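# Set the wooden block on the stick ring over the well

## Task

Four desks surround a square opening (the well) with nothing below it but the floor. The well's centre is the scene-frame point x = 0, y = 0, and its edges are parallel to x and y. Approximate arm bases, in metres, with heading in degrees measured counter-clockwise from +x: arm1 at x=+0.22 y=+0.56 z=+0.72 heading -90; arm2 at x=-0.52 y=+0.50 z=+0.72 heading -90; arm3 at x=-0.22 y=-0.56 z=+0.72 heading +90; arm4 at x=+0.52 y=-0.50 z=+0.72 heading +90. A ring of wooden sticks is already laid across the well. Get the wooden block resting so that its centre sits over the well's centre. Both the block and the sticks are allowed to hang out over the opening. Use any number of arms. It only counts if the arrangement holds without any robot supporting it at the end. Finish by opening the gripper and moving every arm out of the way.

## Robot and tools

Robots: arm1, arm2, arm3 and arm4 are identical Kinova Gen3 arms, each with seven revolute joints, a Robotiq 2F-85 two-finger gripper and a wrist camera. The hand can get about 1.0 m away from the vertical axis of joint 1. A fixed room camera, cam_high, looks down on the scene; the wrist cameras are arm1_cam_wrist, arm2_cam_wrist, arm3_cam_wrist and arm4_cam_wrist. Calibration data (intrinsics K, distortion D, T_world_to_cam, pos_world) is provided per camera in OpenCV convention, accurate only to within a few millimetres and about a degree; wrist-camera poses are derived from reported joint angles and can be further off.

Frame: one shared scene frame, origin on the floor, +z up, well centre at x=0, y=0. The arm feet sit at z = 0.72. The hand point is halfway between the fingertips; the hand z axis runs along the fingers and the fingers close along the hand y axis.

execute_actions: argument actions is a list holding either zero or one action. An action is an object whose keys are arm names; under each name sits a joints object. The joints object holds absolute targets (not offsets), any subset of: joint1_rad, joint2_rad, joint3_rad, joint4_rad, joint5_rad, joint6_rad, joint7_rad in radians, and gripper_m in metres. Ranges: joint1_rad, joint3_rad, joint5_rad, joint7_rad -69.115 to 69.115; joint2_rad -2.249 to 2.249; joint4_rad -2.579 to 2.579; joint6_rad -2.099 to 2.099; gripper_m 0 to 0.085 (gap between fingertips, 0 = closed). Meanings and signs: joint1 swings the whole arm about its base axis, positive clockwise viewed from above, and at 0 the arm extends the way its foot faces. joint2 is the shoulder, 0 upright, positive leans forward. joint3 twists the upper arm along its length. joint4 is the elbow, 0 straight, positive bends the same way positive joint2 leans (when joint3 is 0). joint5 twists the forearm. joint6 is the wrist, 0 straight, positive bends like positive joint4 (when joint5 is 0). joint7 rolls the hand, positive counter-clockwise viewed from behind the hand. Every motion in an action begins at once; joints of one arm are speed- and acceleration-limited and from rest they finish together, but the hand can sweep a wide path between postures, and after a large move the arm may not yet have arrived when the result returns. Joints or arms you omit may still be driving toward older targets. cameras is an optional list of camera names or ["all"]; omitted, null or all gives every camera, [] gives none. Any unknown key, camera name or out-of-range number rejects the whole call and nothing moves. An empty actions list just reports state and images.

wait: seconds from 0 to 10; commands nothing new and returns the same kind of result.

zoom_image: camera (one of the five names) and region [x0, y0, x1, y1] in pixels of that camera's latest full image, origin top-left, at most 504 by 504; gives a closer look.

finished_scene: scene = the number of the current scene. Irreversible; the goal must already hold and keep holding.

Results: joint_positions gives each arm's joint values. The pictures line lists the cameras in image order. joint_status per commanded key: done (within about ±0.01 rad or ±0.003 m, possibly slightly off; resending the same target does nothing); off_target (stopped short, may still be pushing); contact_stop or time_out (target dropped, joint holds where it stopped); not_followed (a safety check blocked that arm's joint targets, shown with a 'joint command not followed' line and usually a cause; the arm may retry those targets on later actions until you send passable ones; the gripper part still runs); limit_stop_at_motor_heat (stopped by overheating; resend the target). on_its_own reports motion you did not command. If a result reports a stop, your remaining execute_actions, wait and finished_scene calls in that same reply are skipped.

Hazards: the arms do not halt on contact and can push hard. The inter-arm collision check may react too late and ignores grippers and gripper housings against other arms, and no state line reports robots touching; a hard squeeze between robots ends the run. If contact torque reaches a joint's load limit (joints 1-4: 51.3 N m, joints 5-7: 32.3 N m, held weight included) that arm, gripper included, freezes for 10 s and skips its remaining commands. Holding loads heats motors, also while you are composing a reply (the robots keep holding the last command then); MOTOR HOT appears from 60 °C, and at 75 °C an OVER-TEMPERATURE FAULT makes that arm go limp and sag until it cools. Loose objects may occasionally be nudged by outside pushes. Avoid dropping, slamming or knocking anything, and never send an object out of the work area, which ends the scene. When done, open the gripper gently and retract the arms clear of the block and sticks.

Each tool is called after ">>>" as a command line: name --argument value for each argument, lists and objects as JSON in quotes; but a table of rows of numbers goes row by row, as --pt "numbers of a row", without its own name.

## Session

>>> execute_actions --actions '[]'

Scene clock: 0.00 s.
arm1.joint_positions: joint1_rad=-0.406 joint2_rad=-0.444 joint3_rad=-0.063 joint4_rad=+1.581 joint5_rad=-0.051 joint6_rad=+1.930 joint7_rad=+1.352 gripper_m=+0.085
arm1.joint_status: not commanded
arm1.hand: x=+0.2715 y=+0.4526 z=+1.2744 quat_wxyz=(-0.043, -0.595, -0.803, +0.011) (m; scene frame)
arm2.joint_positions: joint1_rad=+0.485 joint2_rad=-0.402 joint3_rad=-0.050 joint4_rad=+1.537 joint5_rad=-0.029 joint6_rad=+1.978 joint7_rad=+1.041 gripper_m=+0.085
arm2.joint_status: not commanded
arm2.hand: x=-0.5840 y=+0.3872 z=+1.3129 quat_wxyz=(-0.012, -0.951, -0.309, +0.007) (m; scene frame)
arm3.joint_positions: joint1_rad=-0.098 joint2_rad=-0.339 joint3_rad=-0.062 joint4_rad=+1.451 joint5_rad=+0.008 joint6_rad=+1.922 joint7_rad=+1.743 gripper_m=+0.085
arm3.joint_status: not commanded
arm3.hand: x=-0.2172 y=-0.3829 z=+1.2888 quat_wxyz=(-0.046, +0.806, -0.590, -0.027) (m; scene frame)
arm4.joint_positions: joint1_rad=+0.443 joint2_rad=-0.399 joint3_rad=-0.046 joint4_rad=+1.442 joint5_rad=-0.078 joint6_rad=+2.060 joint7_rad=+1.849 gripper_m=+0.085
arm4.joint_status: not commanded
arm4.hand: x=+0.5682 y=-0.3900 z=+1.3252 quat_wxyz=(-0.006, +0.666, -0.746, -0.029) (m; scene frame)
pictures: arm1_cam_wrist, arm2_cam_wrist, arm3_cam_wrist, arm4_cam_wrist, cam_high
Images, in order (width x height): arm1_cam_wrist 504x504, arm2_cam_wrist 504x504, arm3_cam_wrist 504x504, arm4_cam_wrist 504x504, cam_high 504x504.

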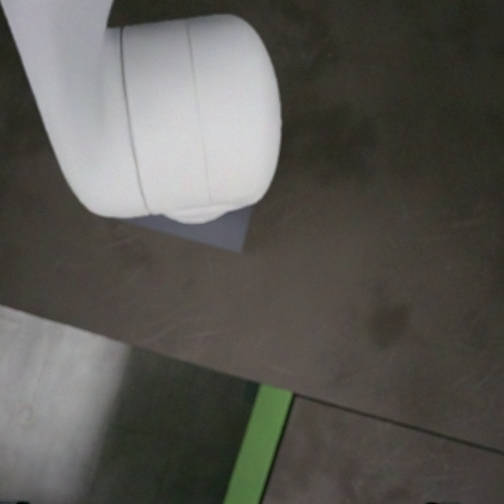

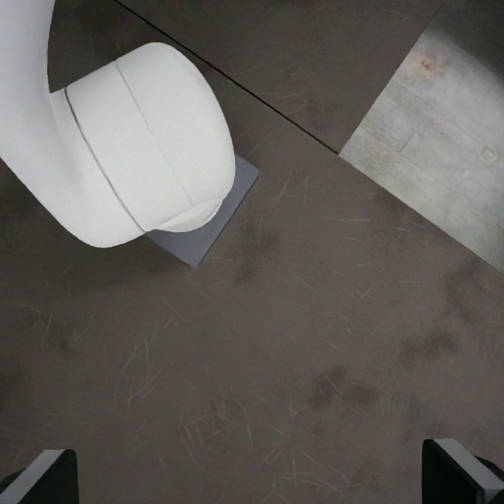

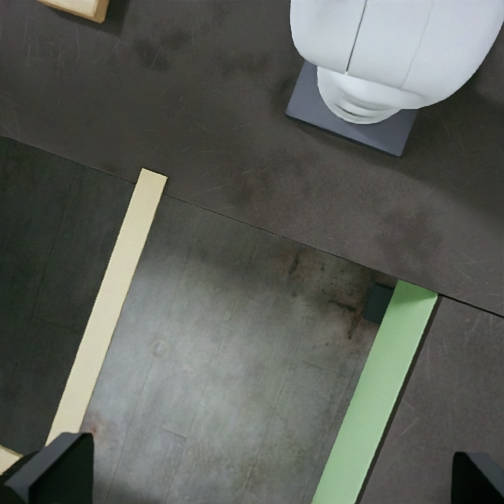

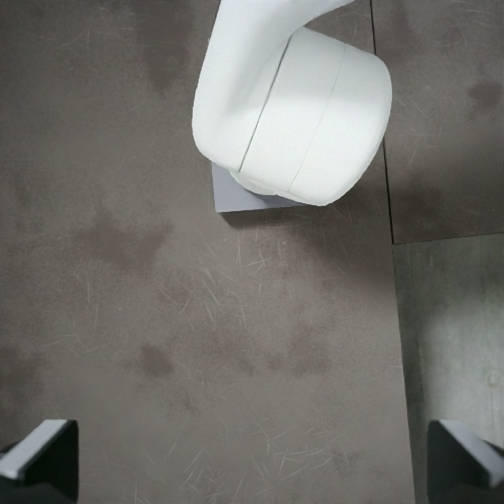

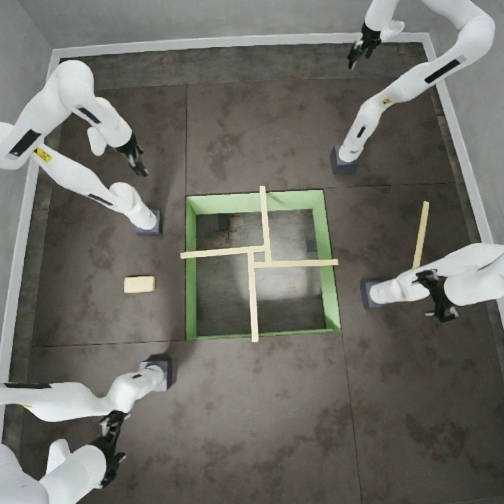

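>>> zoom_image --camera "cam_high" --region '[100, 160, 380, 360]'

Region (100, 160, 380, 360) of cam_high's 504x504 image, scaled by 1.800, with more detail than that image has; it fills the top 360 rows of this view, and the rest is white.

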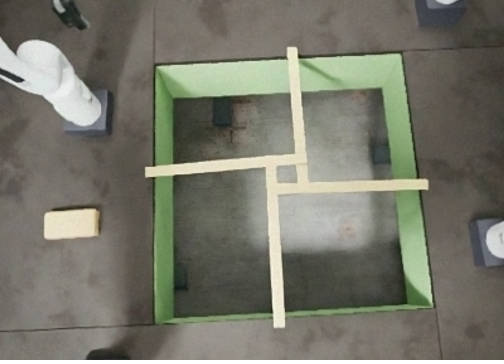

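>>> execute_actions --actions '[{"arm3":{"joints":{"joint1_rad":1.76,"joint2_rad":0.317,"joint3_rad":0,"joint4_rad":2.199,"joint5_rad":0,"joint6_rad":0.626,"joint7_rad":0.15}}}]' --cameras '["arm3_cam_wrist","cam_high"]'

Scene clock: 3.77 s.
arm1.joint_positions: joint1_rad=-0.406 joint2_rad=-0.444 joint3_rad=-0.063 joint4_rad=+1.581 joint5_rad=-0.051 joint6_rad=+1.930 joint7_rad=+1.352 gripper_m=+0.085
arm1.joint_status: not commanded
arm1.hand: x=+0.2715 y=+0.4526 z=+1.2744 quat_wxyz=(-0.043, -0.595, -0.803, +0.011) (m; scene frame)
arm2.joint_positions: joint1_rad=+0.485 joint2_rad=-0.402 joint3_rad=-0.050 joint4_rad=+1.537 joint5_rad=-0.029 joint6_rad=+1.978 joint7_rad=+1.041 gripper_m=+0.085
arm2.joint_status: not commanded
arm2.hand: x=-0.5840 y=+0.3872 z=+1.3129 quat_wxyz=(-0.012, -0.951, -0.309, +0.007) (m; scene frame)
arm3.joint_positions: joint1_rad=+1.760 joint2_rad=+0.317 joint3_rad=+0.000 joint4_rad=+2.199 joint5_rad=+0.000 joint6_rad=+0.626 joint7_rad=+0.150 gripper_m=+0.085
arm3.joint_status: all done
arm3.hand: x=+0.0864 y=-0.6494 z=+0.8958 quat_wxyz=(+0.000, -0.728, -0.686, +0.002) (m; scene frame)
arm4.joint_positions: joint1_rad=+0.443 joint2_rad=-0.399 joint3_rad=-0.046 joint4_rad=+1.442 joint5_rad=-0.078 joint6_rad=+2.060 joint7_rad=+1.849 gripper_m=+0.085
arm4.joint_status: not commanded
arm4.hand: x=+0.5682 y=-0.3900 z=+1.3252 quat_wxyz=(-0.006, +0.666, -0.746, -0.029) (m; scene frame)
pictures: arm3_cam_wrist, cam_high
camera_calibration (this result's frames):
arm3_cam_wrist: T_world_to_cam=[[0.998201, -0.0147877, -0.0580999, -0.0402368], [-0.0138546, -0.999769, 0.0164308, -0.609431], [-0.0583294, -0.0155962, -0.998176, 1.037], [0, 0, 0, 1]] pos_world=[0.0922085, -0.593712, 1.04278]
Images, in order (width x height): arm3_cam_wrist 504x504, cam_high 504x504.

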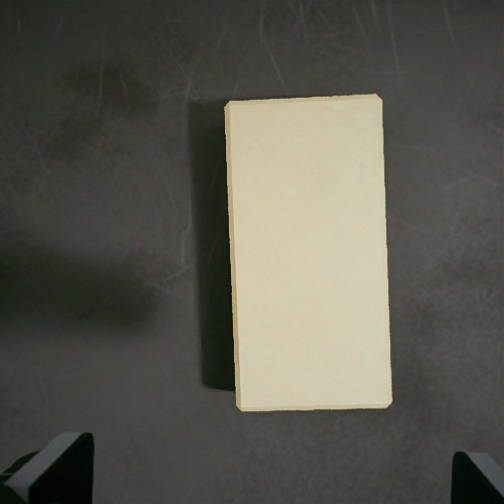

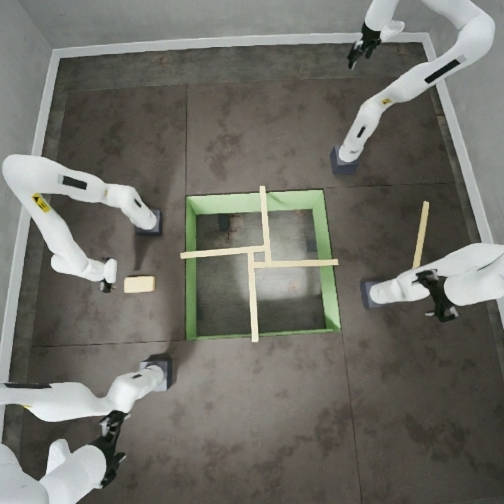

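>>> execute_actions --actions '[{"arm3":{"joints":{"joint1_rad":1.60,"joint2_rad":0.584,"joint4_rad":2.277,"joint6_rad":0.281,"joint7_rad":0.08}}}]' --cameras '["arm3_cam_wrist"]'

Scene clock: 5.37 s.
arm1.joint_positions: joint1_rad=-0.406 joint2_rad=-0.444 joint3_rad=-0.063 joint4_rad=+1.581 joint5_rad=-0.051 joint6_rad=+1.930 joint7_rad=+1.352 gripper_m=+0.085
arm1.joint_status: not commanded
arm1.hand: x=+0.2715 y=+0.4526 z=+1.2744 quat_wxyz=(-0.043, -0.595, -0.803, +0.011) (m; scene frame)
arm2.joint_positions: joint1_rad=+0.485 joint2_rad=-0.402 joint3_rad=-0.050 joint4_rad=+1.537 joint5_rad=-0.029 joint6_rad=+1.978 joint7_rad=+1.041 gripper_m=+0.085
arm2.joint_status: not commanded
arm2.hand: x=-0.5840 y=+0.3872 z=+1.3129 quat_wxyz=(-0.012, -0.951, -0.309, +0.007) (m; scene frame)
arm3.joint_positions: joint1_rad=+1.600 joint2_rad=+0.584 joint3_rad=+0.000 joint4_rad=+2.277 joint5_rad=+0.000 joint6_rad=+0.281 joint7_rad=+0.080 gripper_m=+0.085
arm3.joint_status: all done
arm3.hand: x=+0.1004 y=-0.6005 z=+0.7997 quat_wxyz=(+0.000, -0.696, -0.718, +0.002) (m; scene frame)
arm4.joint_positions: joint1_rad=+0.443 joint2_rad=-0.399 joint3_rad=-0.046 joint4_rad=+1.442 joint5_rad=-0.078 joint6_rad=+2.060 joint7_rad=+1.849 gripper_m=+0.085
arm4.joint_status: not commanded
arm4.hand: x=+0.5682 y=-0.3900 z=+1.3252 quat_wxyz=(-0.006, +0.666, -0.746, -0.029) (m; scene frame)
pictures: arm3_cam_wrist
camera_calibration (this result's frames):
arm3_cam_wrist: T_world_to_cam=[[0.995517, 0.0746262, -0.0581063, -0.00512921], [0.0756857, -0.996999, 0.0162487, -0.565936], [-0.0567194, -0.0205737, -0.998178, 0.939514], [0, 0, 0, 1]] pos_world=[0.101228, -0.544525, 0.9467]
Images, in order (width x height): arm3_cam_wrist 504x504.

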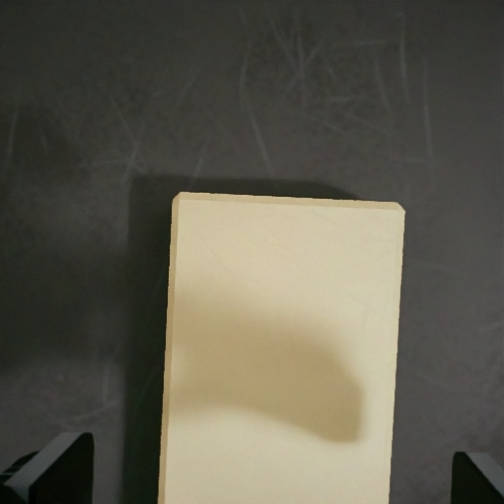

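>>> execute_actions --actions '[{"arm3":{"joints":{"joint2_rad":0.744,"joint4_rad":2.289,"joint6_rad":0.108,"joint7_rad":0.04}}}]' --cameras '[]'

>>> execute_actions --actions '[{"arm3":{"joints":{"gripper_m":0.05}}}]' --cameras '[]'

>>> execute_actions --actions '[{"arm3":{"joints":{"joint2_rad":0.317,"joint4_rad":2.199,"joint6_rad":0.626}}}]' --cameras '["arm3_cam_wrist","cam_high"]'

Scene clock: 6.63 s.
arm1.joint_positions: joint1_rad=-0.406 joint2_rad=-0.444 joint3_rad=-0.063 joint4_rad=+1.581 joint5_rad=-0.051 joint6_rad=+1.930 joint7_rad=+1.352 gripper_m=+0.085
arm1.joint_status: not commanded
arm1.hand: x=+0.2715 y=+0.4526 z=+1.2744 quat_wxyz=(-0.043, -0.595, -0.803, +0.011) (m; scene frame)
arm2.joint_positions: joint1_rad=+0.485 joint2_rad=-0.402 joint3_rad=-0.050 joint4_rad=+1.537 joint5_rad=-0.029 joint6_rad=+1.978 joint7_rad=+1.041 gripper_m=+0.085
arm2.joint_status: not commanded
arm2.hand: x=-0.5840 y=+0.3872 z=+1.3129 quat_wxyz=(-0.012, -0.951, -0.309, +0.007) (m; scene frame)
arm3.joint_positions: joint1_rad=+1.600 joint2_rad=+0.744 joint3_rad=+0.000 joint4_rad=+2.289 joint5_rad=+0.000 joint6_rad=+0.108 joint7_rad=+0.040 gripper_m=+0.085
arm3.joint_status: all done
arm3.hand: x=+0.1006 y=-0.6006 z=+0.7478 quat_wxyz=(+0.000, -0.710, -0.704, +0.001) (m; scene frame)
arm4.joint_positions: joint1_rad=+0.443 joint2_rad=-0.399 joint3_rad=-0.046 joint4_rad=+1.442 joint5_rad=-0.078 joint6_rad=+2.060 joint7_rad=+1.849 gripper_m=+0.085
arm4.joint_status: not commanded
arm4.hand: x=+0.5682 y=-0.3900 z=+1.3252 quat_wxyz=(-0.006, +0.666, -0.746, -0.029) (m; scene frame)
pictures: none
No camera images: the call's "cameras" was empty. Leave "cameras" out to get every camera's image.

Scene clock: 7.40 s.
arm1.joint_positions: joint1_rad=-0.406 joint2_rad=-0.444 joint3_rad=-0.063 joint4_rad=+1.581 joint5_rad=-0.051 joint6_rad=+1.930 joint7_rad=+1.352 gripper_m=+0.085
arm1.joint_status: not commanded
arm1.hand: x=+0.2715 y=+0.4526 z=+1.2744 quat_wxyz=(-0.043, -0.595, -0.803, +0.011) (m; scene frame)
arm2.joint_positions: joint1_rad=+0.485 joint2_rad=-0.402 joint3_rad=-0.050 joint4_rad=+1.537 joint5_rad=-0.029 joint6_rad=+1.978 joint7_rad=+1.041 gripper_m=+0.085
arm2.joint_status: not commanded
arm2.hand: x=-0.5840 y=+0.3872 z=+1.3129 quat_wxyz=(-0.012, -0.951, -0.309, +0.007) (m; scene frame)
arm3.joint_positions: joint1_rad=+1.600 joint2_rad=+0.740 joint3_rad=+0.000 joint4_rad=+2.290 joint5_rad=+0.000 joint6_rad=+0.109 joint7_rad=+0.040 gripper_m=+0.067
arm3.joint_status: gripper_m off_target (ended at +0.067, target +0.050)
arm3.hand: x=+0.1007 y=-0.6006 z=+0.7489 quat_wxyz=(-0.001, -0.710, -0.704, +0.001) (m; scene frame)
arm4.joint_positions: joint1_rad=+0.443 joint2_rad=-0.399 joint3_rad=-0.046 joint4_rad=+1.442 joint5_rad=-0.078 joint6_rad=+2.060 joint7_rad=+1.849 gripper_m=+0.085
arm4.joint_status: not commanded
arm4.hand: x=+0.5682 y=-0.3900 z=+1.3252 quat_wxyz=(-0.006, +0.666, -0.746, -0.029) (m; scene frame)
pictures: none
No camera images: the call's "cameras" was empty. Leave "cameras" out to get every camera's image.

Scene clock: 9.00 s.
arm1.joint_positions: joint1_rad=-0.406 joint2_rad=-0.444 joint3_rad=-0.063 joint4_rad=+1.581 joint5_rad=-0.051 joint6_rad=+1.930 joint7_rad=+1.352 gripper_m=+0.085
arm1.joint_status: not commanded
arm1.hand: x=+0.2715 y=+0.4526 z=+1.2744 quat_wxyz=(-0.043, -0.595, -0.803, +0.011) (m; scene frame)
arm2.joint_positions: joint1_rad=+0.485 joint2_rad=-0.402 joint3_rad=-0.050 joint4_rad=+1.537 joint5_rad=-0.029 joint6_rad=+1.978 joint7_rad=+1.041 gripper_m=+0.085
arm2.joint_status: not commanded
arm2.hand: x=-0.5840 y=+0.3872 z=+1.3129 quat_wxyz=(-0.012, -0.951, -0.309, +0.007) (m; scene frame)
arm3.joint_positions: joint1_rad=+1.600 joint2_rad=+0.319 joint3_rad=+0.000 joint4_rad=+2.200 joint5_rad=+0.000 joint6_rad=+0.626 joint7_rad=+0.040 gripper_m=+0.067
arm3.joint_status: all done
arm3.hand: x=+0.0962 y=-0.6000 z=+0.8951 quat_wxyz=(+0.001, -0.710, -0.704, +0.002) (m; scene frame)
arm4.joint_positions: joint1_rad=+0.443 joint2_rad=-0.399 joint3_rad=-0.046 joint4_rad=+1.442 joint5_rad=-0.078 joint6_rad=+2.060 joint7_rad=+1.849 gripper_m=+0.085
arm4.joint_status: not commanded
arm4.hand: x=+0.5682 y=-0.3900 z=+1.3252 quat_wxyz=(-0.006, +0.666, -0.746, -0.029) (m; scene frame)
pictures: arm3_cam_wrist, cam_high
camera_calibration (this result's frames):
arm3_cam_wrist: T_world_to_cam=[[0.997565, 0.0349511, -0.0603564, -0.0174125], [0.0359867, -0.999222, 0.0161556, -0.564102], [-0.0597448, -0.0182883, -0.998046, 1.03601], [0, 0, 0, 1]] pos_world=[0.0995665, -0.544108, 1.04205]
Images, in order (width x height): arm3_cam_wrist 504x504, cam_high 504x504.

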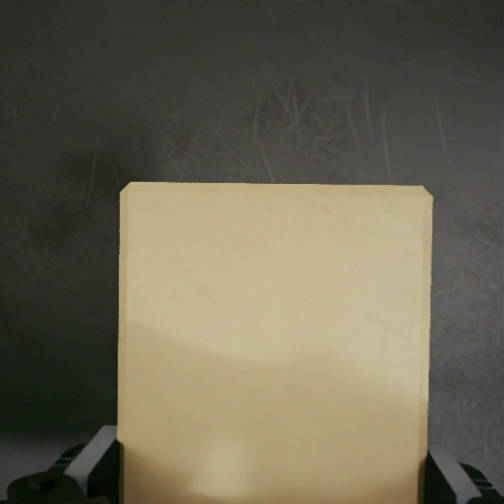

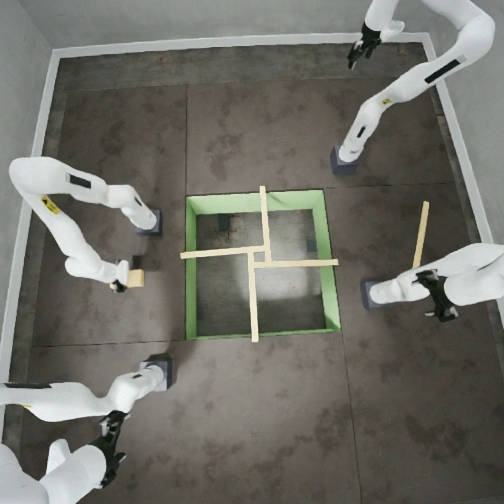

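>>> execute_actions --actions '[{"arm3":{"joints":{"joint1_rad":0.24,"joint2_rad":0.856,"joint4_rad":1.238,"joint6_rad":1.048,"joint7_rad":-1.32}}}]' --cameras '["arm3_cam_wrist","cam_high"]'

>>> zoom_image --camera "cam_high" --region '[170, 170, 350, 350]'

Scene clock: 11.90 s.
arm1.joint_positions: joint1_rad=-0.406 joint2_rad=-0.444 joint3_rad=-0.063 joint4_rad=+1.581 joint5_rad=-0.051 joint6_rad=+1.930 joint7_rad=+1.352 gripper_m=+0.085
arm1.joint_status: not commanded
arm1.hand: x=+0.2715 y=+0.4526 z=+1.2744 quat_wxyz=(-0.043, -0.595, -0.803, +0.011) (m; scene frame)
arm2.joint_positions: joint1_rad=+0.485 joint2_rad=-0.402 joint3_rad=-0.050 joint4_rad=+1.537 joint5_rad=-0.029 joint6_rad=+1.978 joint7_rad=+1.041 gripper_m=+0.085
arm2.joint_status: not commanded
arm2.hand: x=-0.5840 y=+0.3872 z=+1.3129 quat_wxyz=(-0.012, -0.951, -0.309, +0.007) (m; scene frame)
arm3.joint_positions: joint1_rad=+0.240 joint2_rad=+0.858 joint3_rad=+0.000 joint4_rad=+1.239 joint5_rad=+0.000 joint6_rad=+1.048 joint7_rad=-1.320 gripper_m=+0.067
arm3.joint_status: all done
arm3.hand: x=-0.0412 y=+0.0031 z=+0.8668 quat_wxyz=(-0.001, -0.710, -0.704, +0.003) (m; scene frame)
arm4.joint_positions: joint1_rad=+0.443 joint2_rad=-0.399 joint3_rad=-0.046 joint4_rad=+1.442 joint5_rad=-0.078 joint6_rad=+2.060 joint7_rad=+1.849 gripper_m=+0.085
arm4.joint_status: not commanded
arm4.hand: x=+0.5682 y=-0.3900 z=+1.3252 quat_wxyz=(-0.006, +0.666, -0.746, -0.029) (m; scene frame)
pictures: arm3_cam_wrist, cam_high
camera_calibration (this result's frames):
arm3_cam_wrist: T_world_to_cam=[[0.997663, 0.0345731, -0.0589389, 0.0956716], [0.0357945, -0.999163, 0.0197947, 0.0407514], [-0.0582053, -0.0218581, -0.998065, 1.01072], [0, 0, 0, 1]] pos_world=[-0.0380773, 0.0595021, 1.0136]
Images, in order (width x height): arm3_cam_wrist 504x504, cam_high 504x504.

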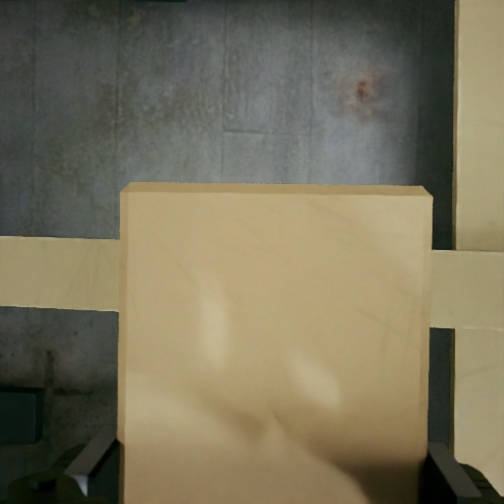

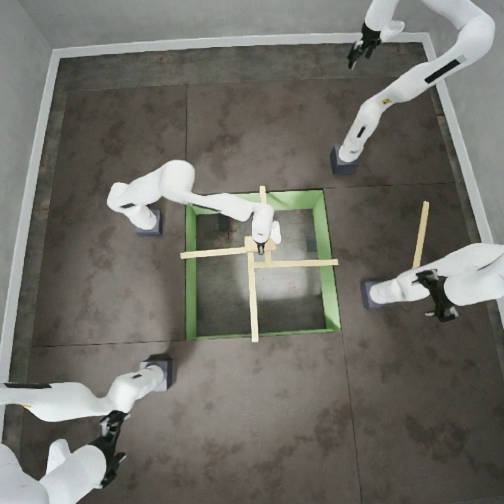

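Region (170, 170, 350, 350) of cam_high's 504x504 image, scaled by 2.800, with more detail than that image has.

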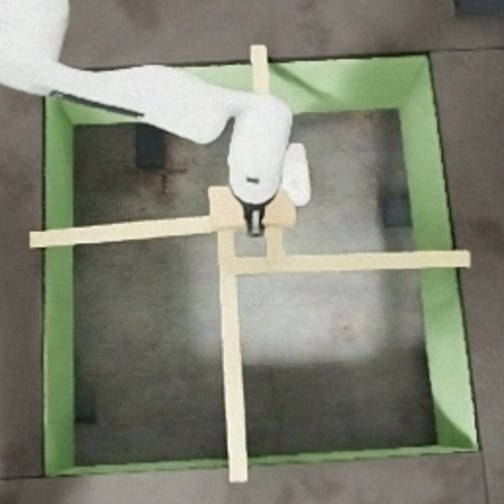

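>>> execute_actions --actions '[{"arm3":{"joints":{"joint1_rad":0.315,"joint2_rad":0.952,"joint4_rad":1.214,"joint6_rad":0.976,"joint7_rad":-1.245}}}]' --cameras '["arm3_cam_wrist","cam_high"]'

>>> zoom_image --camera "cam_high" --region '[200, 200, 320, 320]'

Scene clock: 13.03 s.
arm1.joint_positions: joint1_rad=-0.406 joint2_rad=-0.444 joint3_rad=-0.063 joint4_rad=+1.581 joint5_rad=-0.051 joint6_rad=+1.930 joint7_rad=+1.352 gripper_m=+0.085
arm1.joint_status: not commanded
arm1.hand: x=+0.2715 y=+0.4526 z=+1.2744 quat_wxyz=(-0.043, -0.595, -0.803, +0.011) (m; scene frame)
arm2.joint_positions: joint1_rad=+0.485 joint2_rad=-0.402 joint3_rad=-0.050 joint4_rad=+1.537 joint5_rad=-0.029 joint6_rad=+1.978 joint7_rad=+1.041 gripper_m=+0.085
arm2.joint_status: not commanded
arm2.hand: x=-0.5840 y=+0.3872 z=+1.3129 quat_wxyz=(-0.012, -0.951, -0.309, +0.007) (m; scene frame)
arm3.joint_positions: joint1_rad=+0.315 joint2_rad=+0.954 joint3_rad=+0.000 joint4_rad=+1.215 joint5_rad=+0.000 joint6_rad=+0.976 joint7_rad=-1.245 gripper_m=+0.067
arm3.joint_status: all done
arm3.hand: x=+0.0044 y=+0.0004 z=+0.8158 quat_wxyz=(-0.001, -0.710, -0.704, +0.003) (m; scene frame)
arm4.joint_positions: joint1_rad=+0.443 joint2_rad=-0.399 joint3_rad=-0.046 joint4_rad=+1.442 joint5_rad=-0.078 joint6_rad=+2.060 joint7_rad=+1.849 gripper_m=+0.085
arm4.joint_status: not commanded
arm4.hand: x=+0.5682 y=-0.3900 z=+1.3252 quat_wxyz=(-0.006, +0.666, -0.746, -0.029) (m; scene frame)
pictures: arm3_cam_wrist, cam_high
camera_calibration (this result's frames):
arm3_cam_wrist: T_world_to_cam=[[0.997639, 0.0349079, -0.0591507, 0.0474241], [0.0361285, -0.999153, 0.0196937, 0.0375658], [-0.0584132, -0.0217842, -0.998055, 0.962379], [0, 0, 0, 1]] pos_world=[0.0075463, 0.0568432, 0.962572]
Images, in order (width x height): arm3_cam_wrist 504x504, cam_high 504x504.

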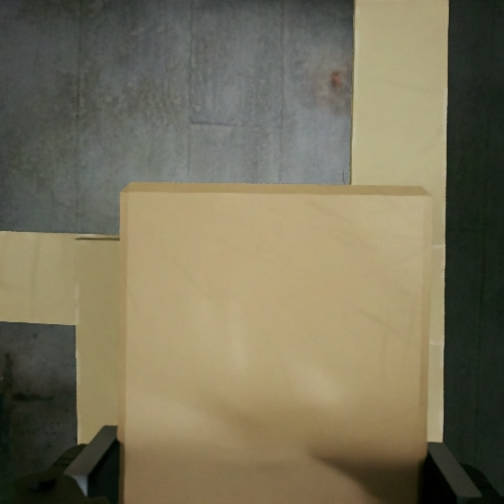

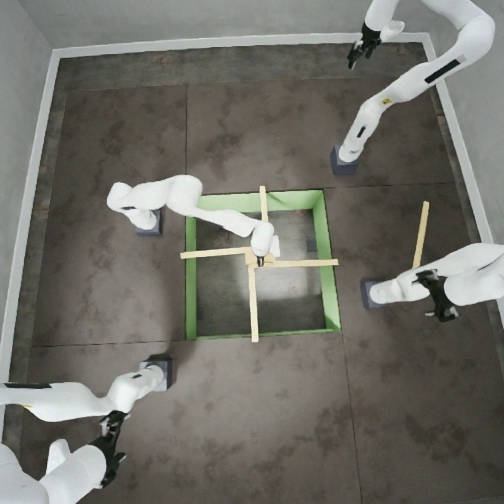

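Region (200, 200, 320, 320) of cam_high's 504x504 image, scaled by 4.200, with more detail than that image has.

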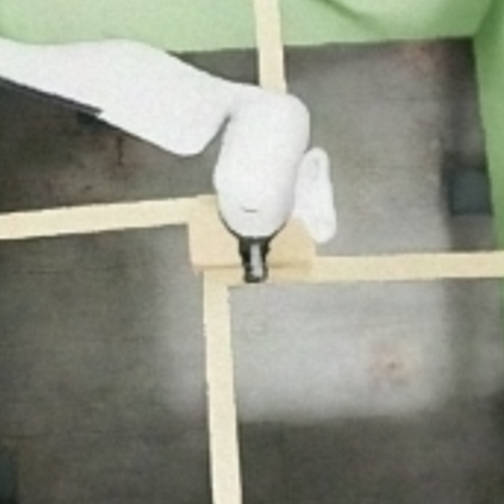

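>>> execute_actions --actions '[{"arm3":{"joints":{"joint2_rad":0.97,"joint6_rad":0.96}}}]' --cameras '["arm3_cam_wrist","cam_high"]'

>>> zoom_image --camera "cam_high" --region '[200, 200, 320, 320]'

Scene clock: 13.73 s.
arm1.joint_positions: joint1_rad=-0.406 joint2_rad=-0.444 joint3_rad=-0.063 joint4_rad=+1.581 joint5_rad=-0.051 joint6_rad=+1.930 joint7_rad=+1.352 gripper_m=+0.085
arm1.joint_status: not commanded
arm1.hand: x=+0.2715 y=+0.4526 z=+1.2744 quat_wxyz=(-0.043, -0.595, -0.803, +0.011) (m; scene frame)
arm2.joint_positions: joint1_rad=+0.485 joint2_rad=-0.402 joint3_rad=-0.050 joint4_rad=+1.537 joint5_rad=-0.029 joint6_rad=+1.978 joint7_rad=+1.041 gripper_m=+0.085
arm2.joint_status: not commanded
arm2.hand: x=-0.5840 y=+0.3872 z=+1.3129 quat_wxyz=(-0.012, -0.951, -0.309, +0.007) (m; scene frame)
arm3.joint_positions: joint1_rad=+0.315 joint2_rad=+0.971 joint3_rad=+0.000 joint4_rad=+1.215 joint5_rad=+0.000 joint6_rad=+0.960 joint7_rad=-1.245 gripper_m=+0.067
arm3.joint_status: all done
arm3.hand: x=+0.0046 y=+0.0011 z=+0.8055 quat_wxyz=(-0.001, -0.710, -0.704, +0.004) (m; scene frame)
arm4.joint_positions: joint1_rad=+0.443 joint2_rad=-0.399 joint3_rad=-0.046 joint4_rad=+1.442 joint5_rad=-0.078 joint6_rad=+2.060 joint7_rad=+1.849 gripper_m=+0.085
arm4.joint_status: not commanded
arm4.hand: x=+0.5682 y=-0.3900 z=+1.3252 quat_wxyz=(-0.006, +0.666, -0.746, -0.029) (m; scene frame)
pictures: arm3_cam_wrist, cam_high
camera_calibration (this result's frames):
arm3_cam_wrist: T_world_to_cam=[[0.997615, 0.0347443, -0.0596489, 0.0469453], [0.036033, -0.999137, 0.020668, 0.0376364], [-0.0588793, -0.0227681, -0.998005, 0.952148], [0, 0, 0, 1]] pos_world=[0.00787238, 0.0576514, 0.952272]
Images, in order (width x height): arm3_cam_wrist 504x504, cam_high 504x504.

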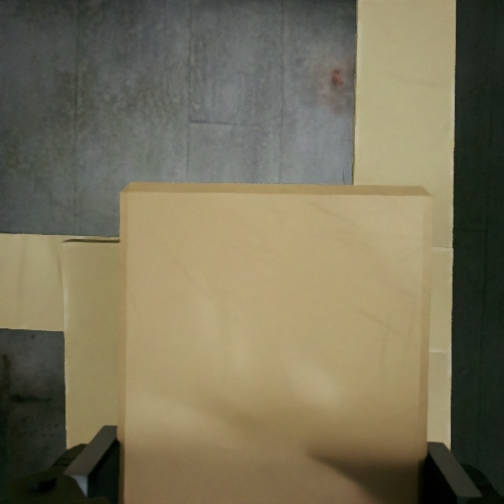

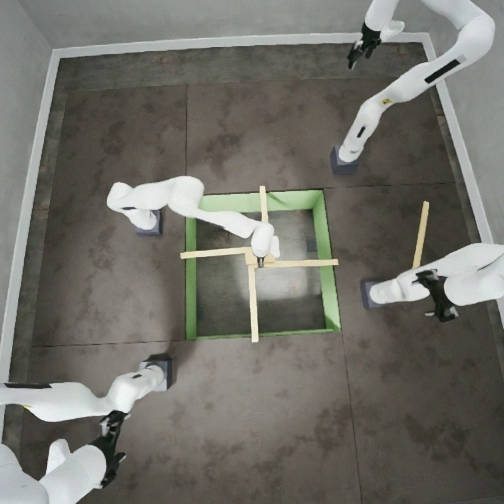

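Region (200, 200, 320, 320) of cam_high's 504x504 image, scaled by 4.200, with more detail than that image has.

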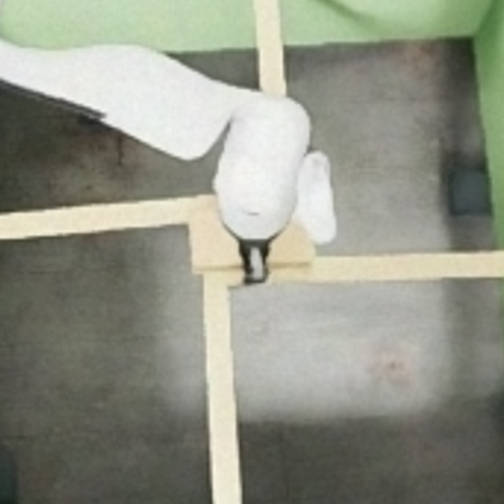

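>>> execute_actions --actions '[{"arm3":{"joints":{"joint2_rad":0.982,"joint6_rad":0.948}}}]' --cameras '["arm3_cam_wrist"]'

>>> execute_actions --actions '[{"arm3":{"joints":{"joint2_rad":0.994,"joint6_rad":0.936}}}]' --cameras '["arm3_cam_wrist"]'

Scene clock: 14.50 s.
arm1.joint_positions: joint1_rad=-0.406 joint2_rad=-0.444 joint3_rad=-0.063 joint4_rad=+1.581 joint5_rad=-0.051 joint6_rad=+1.930 joint7_rad=+1.352 gripper_m=+0.085
arm1.joint_status: not commanded
arm1.hand: x=+0.2715 y=+0.4526 z=+1.2744 quat_wxyz=(-0.043, -0.595, -0.803, +0.011) (m; scene frame)
arm2.joint_positions: joint1_rad=+0.485 joint2_rad=-0.402 joint3_rad=-0.050 joint4_rad=+1.537 joint5_rad=-0.029 joint6_rad=+1.978 joint7_rad=+1.041 gripper_m=+0.085
arm2.joint_status: not commanded
arm2.hand: x=-0.5840 y=+0.3872 z=+1.3129 quat_wxyz=(-0.012, -0.951, -0.309, +0.007) (m; scene frame)
arm3.joint_positions: joint1_rad=+0.315 joint2_rad=+0.976 joint3_rad=+0.000 joint4_rad=+1.214 joint5_rad=+0.000 joint6_rad=+0.951 joint7_rad=-1.245 gripper_m=+0.067
arm3.joint_status: all done
arm3.hand: x=+0.0051 y=+0.0034 z=+0.8030 quat_wxyz=(+0.001, -0.710, -0.704, +0.001) (m; scene frame)
arm4.joint_positions: joint1_rad=+0.443 joint2_rad=-0.399 joint3_rad=-0.046 joint4_rad=+1.442 joint5_rad=-0.078 joint6_rad=+2.060 joint7_rad=+1.849 gripper_m=+0.085
arm4.joint_status: not commanded
arm4.hand: x=+0.5682 y=-0.3900 z=+1.3252 quat_wxyz=(-0.006, +0.666, -0.746, -0.029) (m; scene frame)
pictures: arm3_cam_wrist
camera_calibration (this result's frames):
arm3_cam_wrist: T_world_to_cam=[[0.997707, 0.0351428, -0.0578494, 0.0448277], [0.0360583, -0.999239, 0.014859, 0.0446746], [-0.0572832, -0.0169109, -0.998215, 0.949862], [0, 0, 0, 1]] pos_world=[0.00807534, 0.0591283, 0.950095]
Images, in order (width x height): arm3_cam_wrist 504x504.

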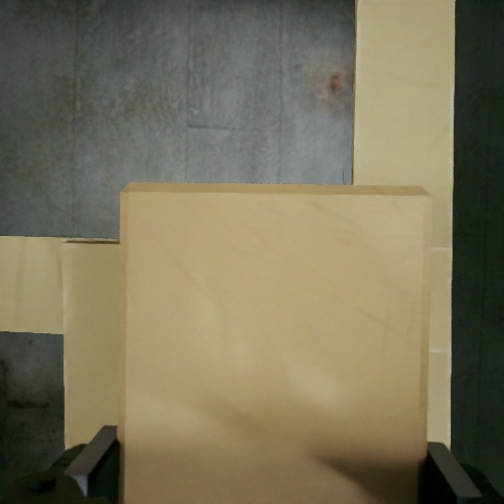

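Scene clock: 16.30 s.
arm1.joint_positions: joint1_rad=-0.406 joint2_rad=-0.444 joint3_rad=-0.063 joint4_rad=+1.581 joint5_rad=-0.051 joint6_rad=+1.930 joint7_rad=+1.352 gripper_m=+0.085
arm1.joint_status: not commanded
arm1.hand: x=+0.2715 y=+0.4526 z=+1.2744 quat_wxyz=(-0.043, -0.595, -0.803, +0.011) (m; scene frame)
arm2.joint_positions: joint1_rad=+0.485 joint2_rad=-0.402 joint3_rad=-0.050 joint4_rad=+1.537 joint5_rad=-0.029 joint6_rad=+1.978 joint7_rad=+1.041 gripper_m=+0.085
arm2.joint_status: not commanded
arm2.hand: x=-0.5840 y=+0.3872 z=+1.3129 quat_wxyz=(-0.012, -0.951, -0.309, +0.007) (m; scene frame)
arm3.joint_positions: joint1_rad=+0.315 joint2_rad=+0.975 joint3_rad=+0.000 joint4_rad=+1.213 joint5_rad=+0.000 joint6_rad=+0.942 joint7_rad=-1.245 gripper_m=+0.067
arm3.joint_status: joint2_rad time_out (moved -0.001 of +0.018); the others done
arm3.hand: x=+0.0065 y=+0.0061 z=+0.8037 quat_wxyz=(+0.002, -0.710, -0.704, -0.003) (m; scene frame)
arm4.joint_positions: joint1_rad=+0.443 joint2_rad=-0.399 joint3_rad=-0.046 joint4_rad=+1.442 joint5_rad=-0.078 joint6_rad=+2.060 joint7_rad=+1.849 gripper_m=+0.085
arm4.joint_status: not commanded
arm4.hand: x=+0.5682 y=-0.3900 z=+1.3252 quat_wxyz=(-0.006, +0.666, -0.746, -0.029) (m; scene frame)
pictures: arm3_cam_wrist
camera_calibration (this result's frames):
arm3_cam_wrist: T_world_to_cam=[[0.997926, 0.0357256, -0.0535558, 0.0398492], [0.0361096, -0.999328, 0.00621954, 0.0542687], [-0.0532976, -0.00814052, -0.998545, 0.950806], [0, 0, 0, 1]] pos_world=[0.0089496, 0.0605487, 0.95122]
Images, in order (width x height): arm3_cam_wrist 504x504.

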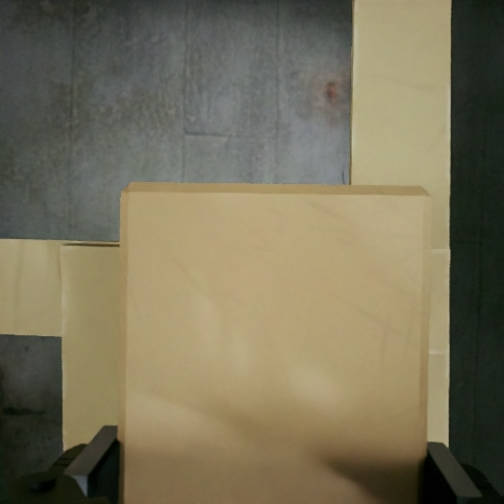

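Contact made. Ease the pressure and release, then retreat.

>>> execute_actions --actions '[{"arm3":{"joints":{"joint2_rad":0.973,"joint6_rad":0.956,"gripper_m":0.085}}}]' --cameras '[]'

>>> execute_actions --actions '[{"arm3":{"joints":{"joint2_rad":0.75,"joint6_rad":1.18}}}]' --cameras '[]'

>>> execute_actions --actions '[{"arm3":{"joints":{"joint2_rad":-0.2,"joint4_rad":1.5,"joint6_rad":1.8}}}]' --cameras '["cam_high"]'

>>> zoom_image --camera "cam_high" --region '[170, 170, 350, 350]'

Scene clock: 17.33 s.
arm1.joint_positions: joint1_rad=-0.406 joint2_rad=-0.444 joint3_rad=-0.063 joint4_rad=+1.581 joint5_rad=-0.051 joint6_rad=+1.930 joint7_rad=+1.352 gripper_m=+0.085
arm1.joint_status: not commanded
arm1.hand: x=+0.2715 y=+0.4526 z=+1.2744 quat_wxyz=(-0.043, -0.595, -0.803, +0.011) (m; scene frame)
arm2.joint_positions: joint1_rad=+0.485 joint2_rad=-0.402 joint3_rad=-0.050 joint4_rad=+1.537 joint5_rad=-0.029 joint6_rad=+1.978 joint7_rad=+1.041 gripper_m=+0.085
arm2.joint_status: not commanded
arm2.hand: x=-0.5840 y=+0.3872 z=+1.3129 quat_wxyz=(-0.012, -0.951, -0.309, +0.007) (m; scene frame)
arm3.joint_positions: joint1_rad=+0.315 joint2_rad=+0.973 joint3_rad=+0.000 joint4_rad=+1.214 joint5_rad=+0.000 joint6_rad=+0.956 joint7_rad=-1.245 gripper_m=+0.085
arm3.joint_status: all done
arm3.hand: x=+0.0051 y=+0.0022 z=+0.8047 quat_wxyz=(+0.000, -0.710, -0.704, +0.002) (m; scene frame)
arm4.joint_positions: joint1_rad=+0.443 joint2_rad=-0.399 joint3_rad=-0.046 joint4_rad=+1.442 joint5_rad=-0.078 joint6_rad=+2.060 joint7_rad=+1.849 gripper_m=+0.085
arm4.joint_status: not commanded
arm4.hand: x=+0.5682 y=-0.3900 z=+1.3252 quat_wxyz=(-0.006, +0.666, -0.746, -0.029) (m; scene frame)
pictures: none
No camera images: the call's "cameras" was empty. Leave "cameras" out to get every camera's image.

Scene clock: 18.57 s.
arm1.joint_positions: joint1_rad=-0.406 joint2_rad=-0.444 joint3_rad=-0.063 joint4_rad=+1.581 joint5_rad=-0.051 joint6_rad=+1.930 joint7_rad=+1.352 gripper_m=+0.085
arm1.joint_status: not commanded
arm1.hand: x=+0.2715 y=+0.4526 z=+1.2744 quat_wxyz=(-0.043, -0.595, -0.803, +0.011) (m; scene frame)
arm2.joint_positions: joint1_rad=+0.485 joint2_rad=-0.402 joint3_rad=-0.050 joint4_rad=+1.537 joint5_rad=-0.029 joint6_rad=+1.978 joint7_rad=+1.041 gripper_m=+0.085
arm2.joint_status: not commanded
arm2.hand: x=-0.5840 y=+0.3872 z=+1.3129 quat_wxyz=(-0.012, -0.951, -0.309, +0.007) (m; scene frame)
arm3.joint_positions: joint1_rad=+0.315 joint2_rad=+0.750 joint3_rad=+0.000 joint4_rad=+1.214 joint5_rad=+0.000 joint6_rad=+1.180 joint7_rad=-1.245 gripper_m=+0.085
arm3.joint_status: all done
arm3.hand: x=-0.0036 y=-0.0234 z=+0.9370 quat_wxyz=(+0.000, -0.710, -0.704, +0.003) (m; scene frame)
arm4.joint_positions: joint1_rad=+0.443 joint2_rad=-0.399 joint3_rad=-0.046 joint4_rad=+1.442 joint5_rad=-0.078 joint6_rad=+2.060 joint7_rad=+1.849 gripper_m=+0.085
arm4.joint_status: not commanded
arm4.hand: x=+0.5682 y=-0.3900 z=+1.3252 quat_wxyz=(-0.006, +0.666, -0.746, -0.029) (m; scene frame)
pictures: none
No camera images: the call's "cameras" was empty. Leave "cameras" out to get every camera's image.

Scene clock: 20.83 s.
arm1.joint_positions: joint1_rad=-0.406 joint2_rad=-0.444 joint3_rad=-0.063 joint4_rad=+1.581 joint5_rad=-0.051 joint6_rad=+1.930 joint7_rad=+1.352 gripper_m=+0.085
arm1.joint_status: not commanded
arm1.hand: x=+0.2715 y=+0.4526 z=+1.2744 quat_wxyz=(-0.043, -0.595, -0.803, +0.011) (m; scene frame)
arm2.joint_positions: joint1_rad=+0.485 joint2_rad=-0.402 joint3_rad=-0.050 joint4_rad=+1.537 joint5_rad=-0.029 joint6_rad=+1.978 joint7_rad=+1.041 gripper_m=+0.085
arm2.joint_status: not commanded
arm2.hand: x=-0.5840 y=+0.3872 z=+1.3129 quat_wxyz=(-0.012, -0.951, -0.309, +0.007) (m; scene frame)
arm3.joint_positions: joint1_rad=+0.315 joint2_rad=-0.200 joint3_rad=+0.000 joint4_rad=+1.500 joint5_rad=+0.000 joint6_rad=+1.800 joint7_rad=-1.245 gripper_m=+0.085
arm3.joint_status: all done
arm3.hand: x=-0.1160 y=-0.3478 z=+1.2473 quat_wxyz=(+0.009, -0.710, -0.704, -0.017) (m; scene frame)
arm4.joint_positions: joint1_rad=+0.443 joint2_rad=-0.399 joint3_rad=-0.046 joint4_rad=+1.442 joint5_rad=-0.078 joint6_rad=+2.060 joint7_rad=+1.849 gripper_m=+0.085
arm4.joint_status: not commanded
arm4.hand: x=+0.5682 y=-0.3900 z=+1.3252 quat_wxyz=(-0.006, +0.666, -0.746, -0.029) (m; scene frame)
pictures: cam_high
Images, in order (width x height): cam_high 504x504.

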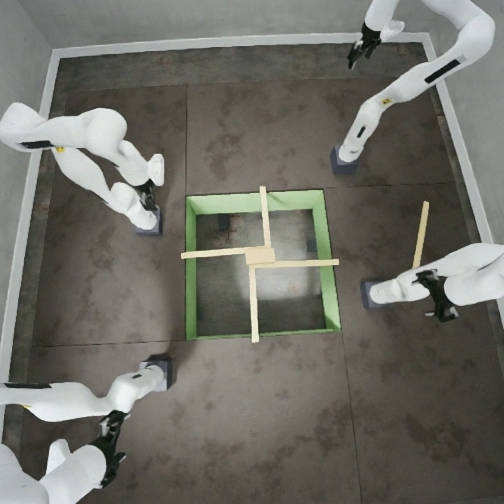

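Region (170, 170, 350, 350) of cam_high's 504x504 image, scaled by 2.800, with more detail than that image has.

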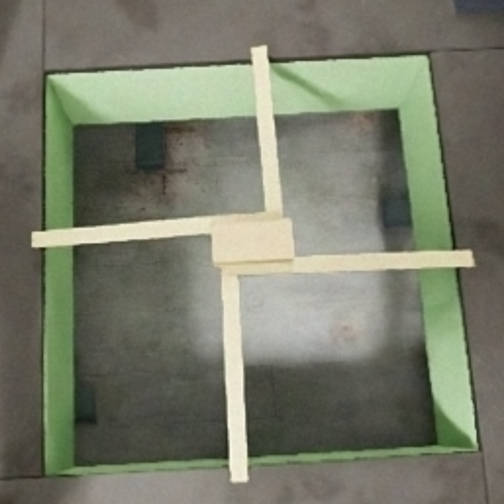

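>>> finished_scene --scene 1

The scene is finished: the task was done.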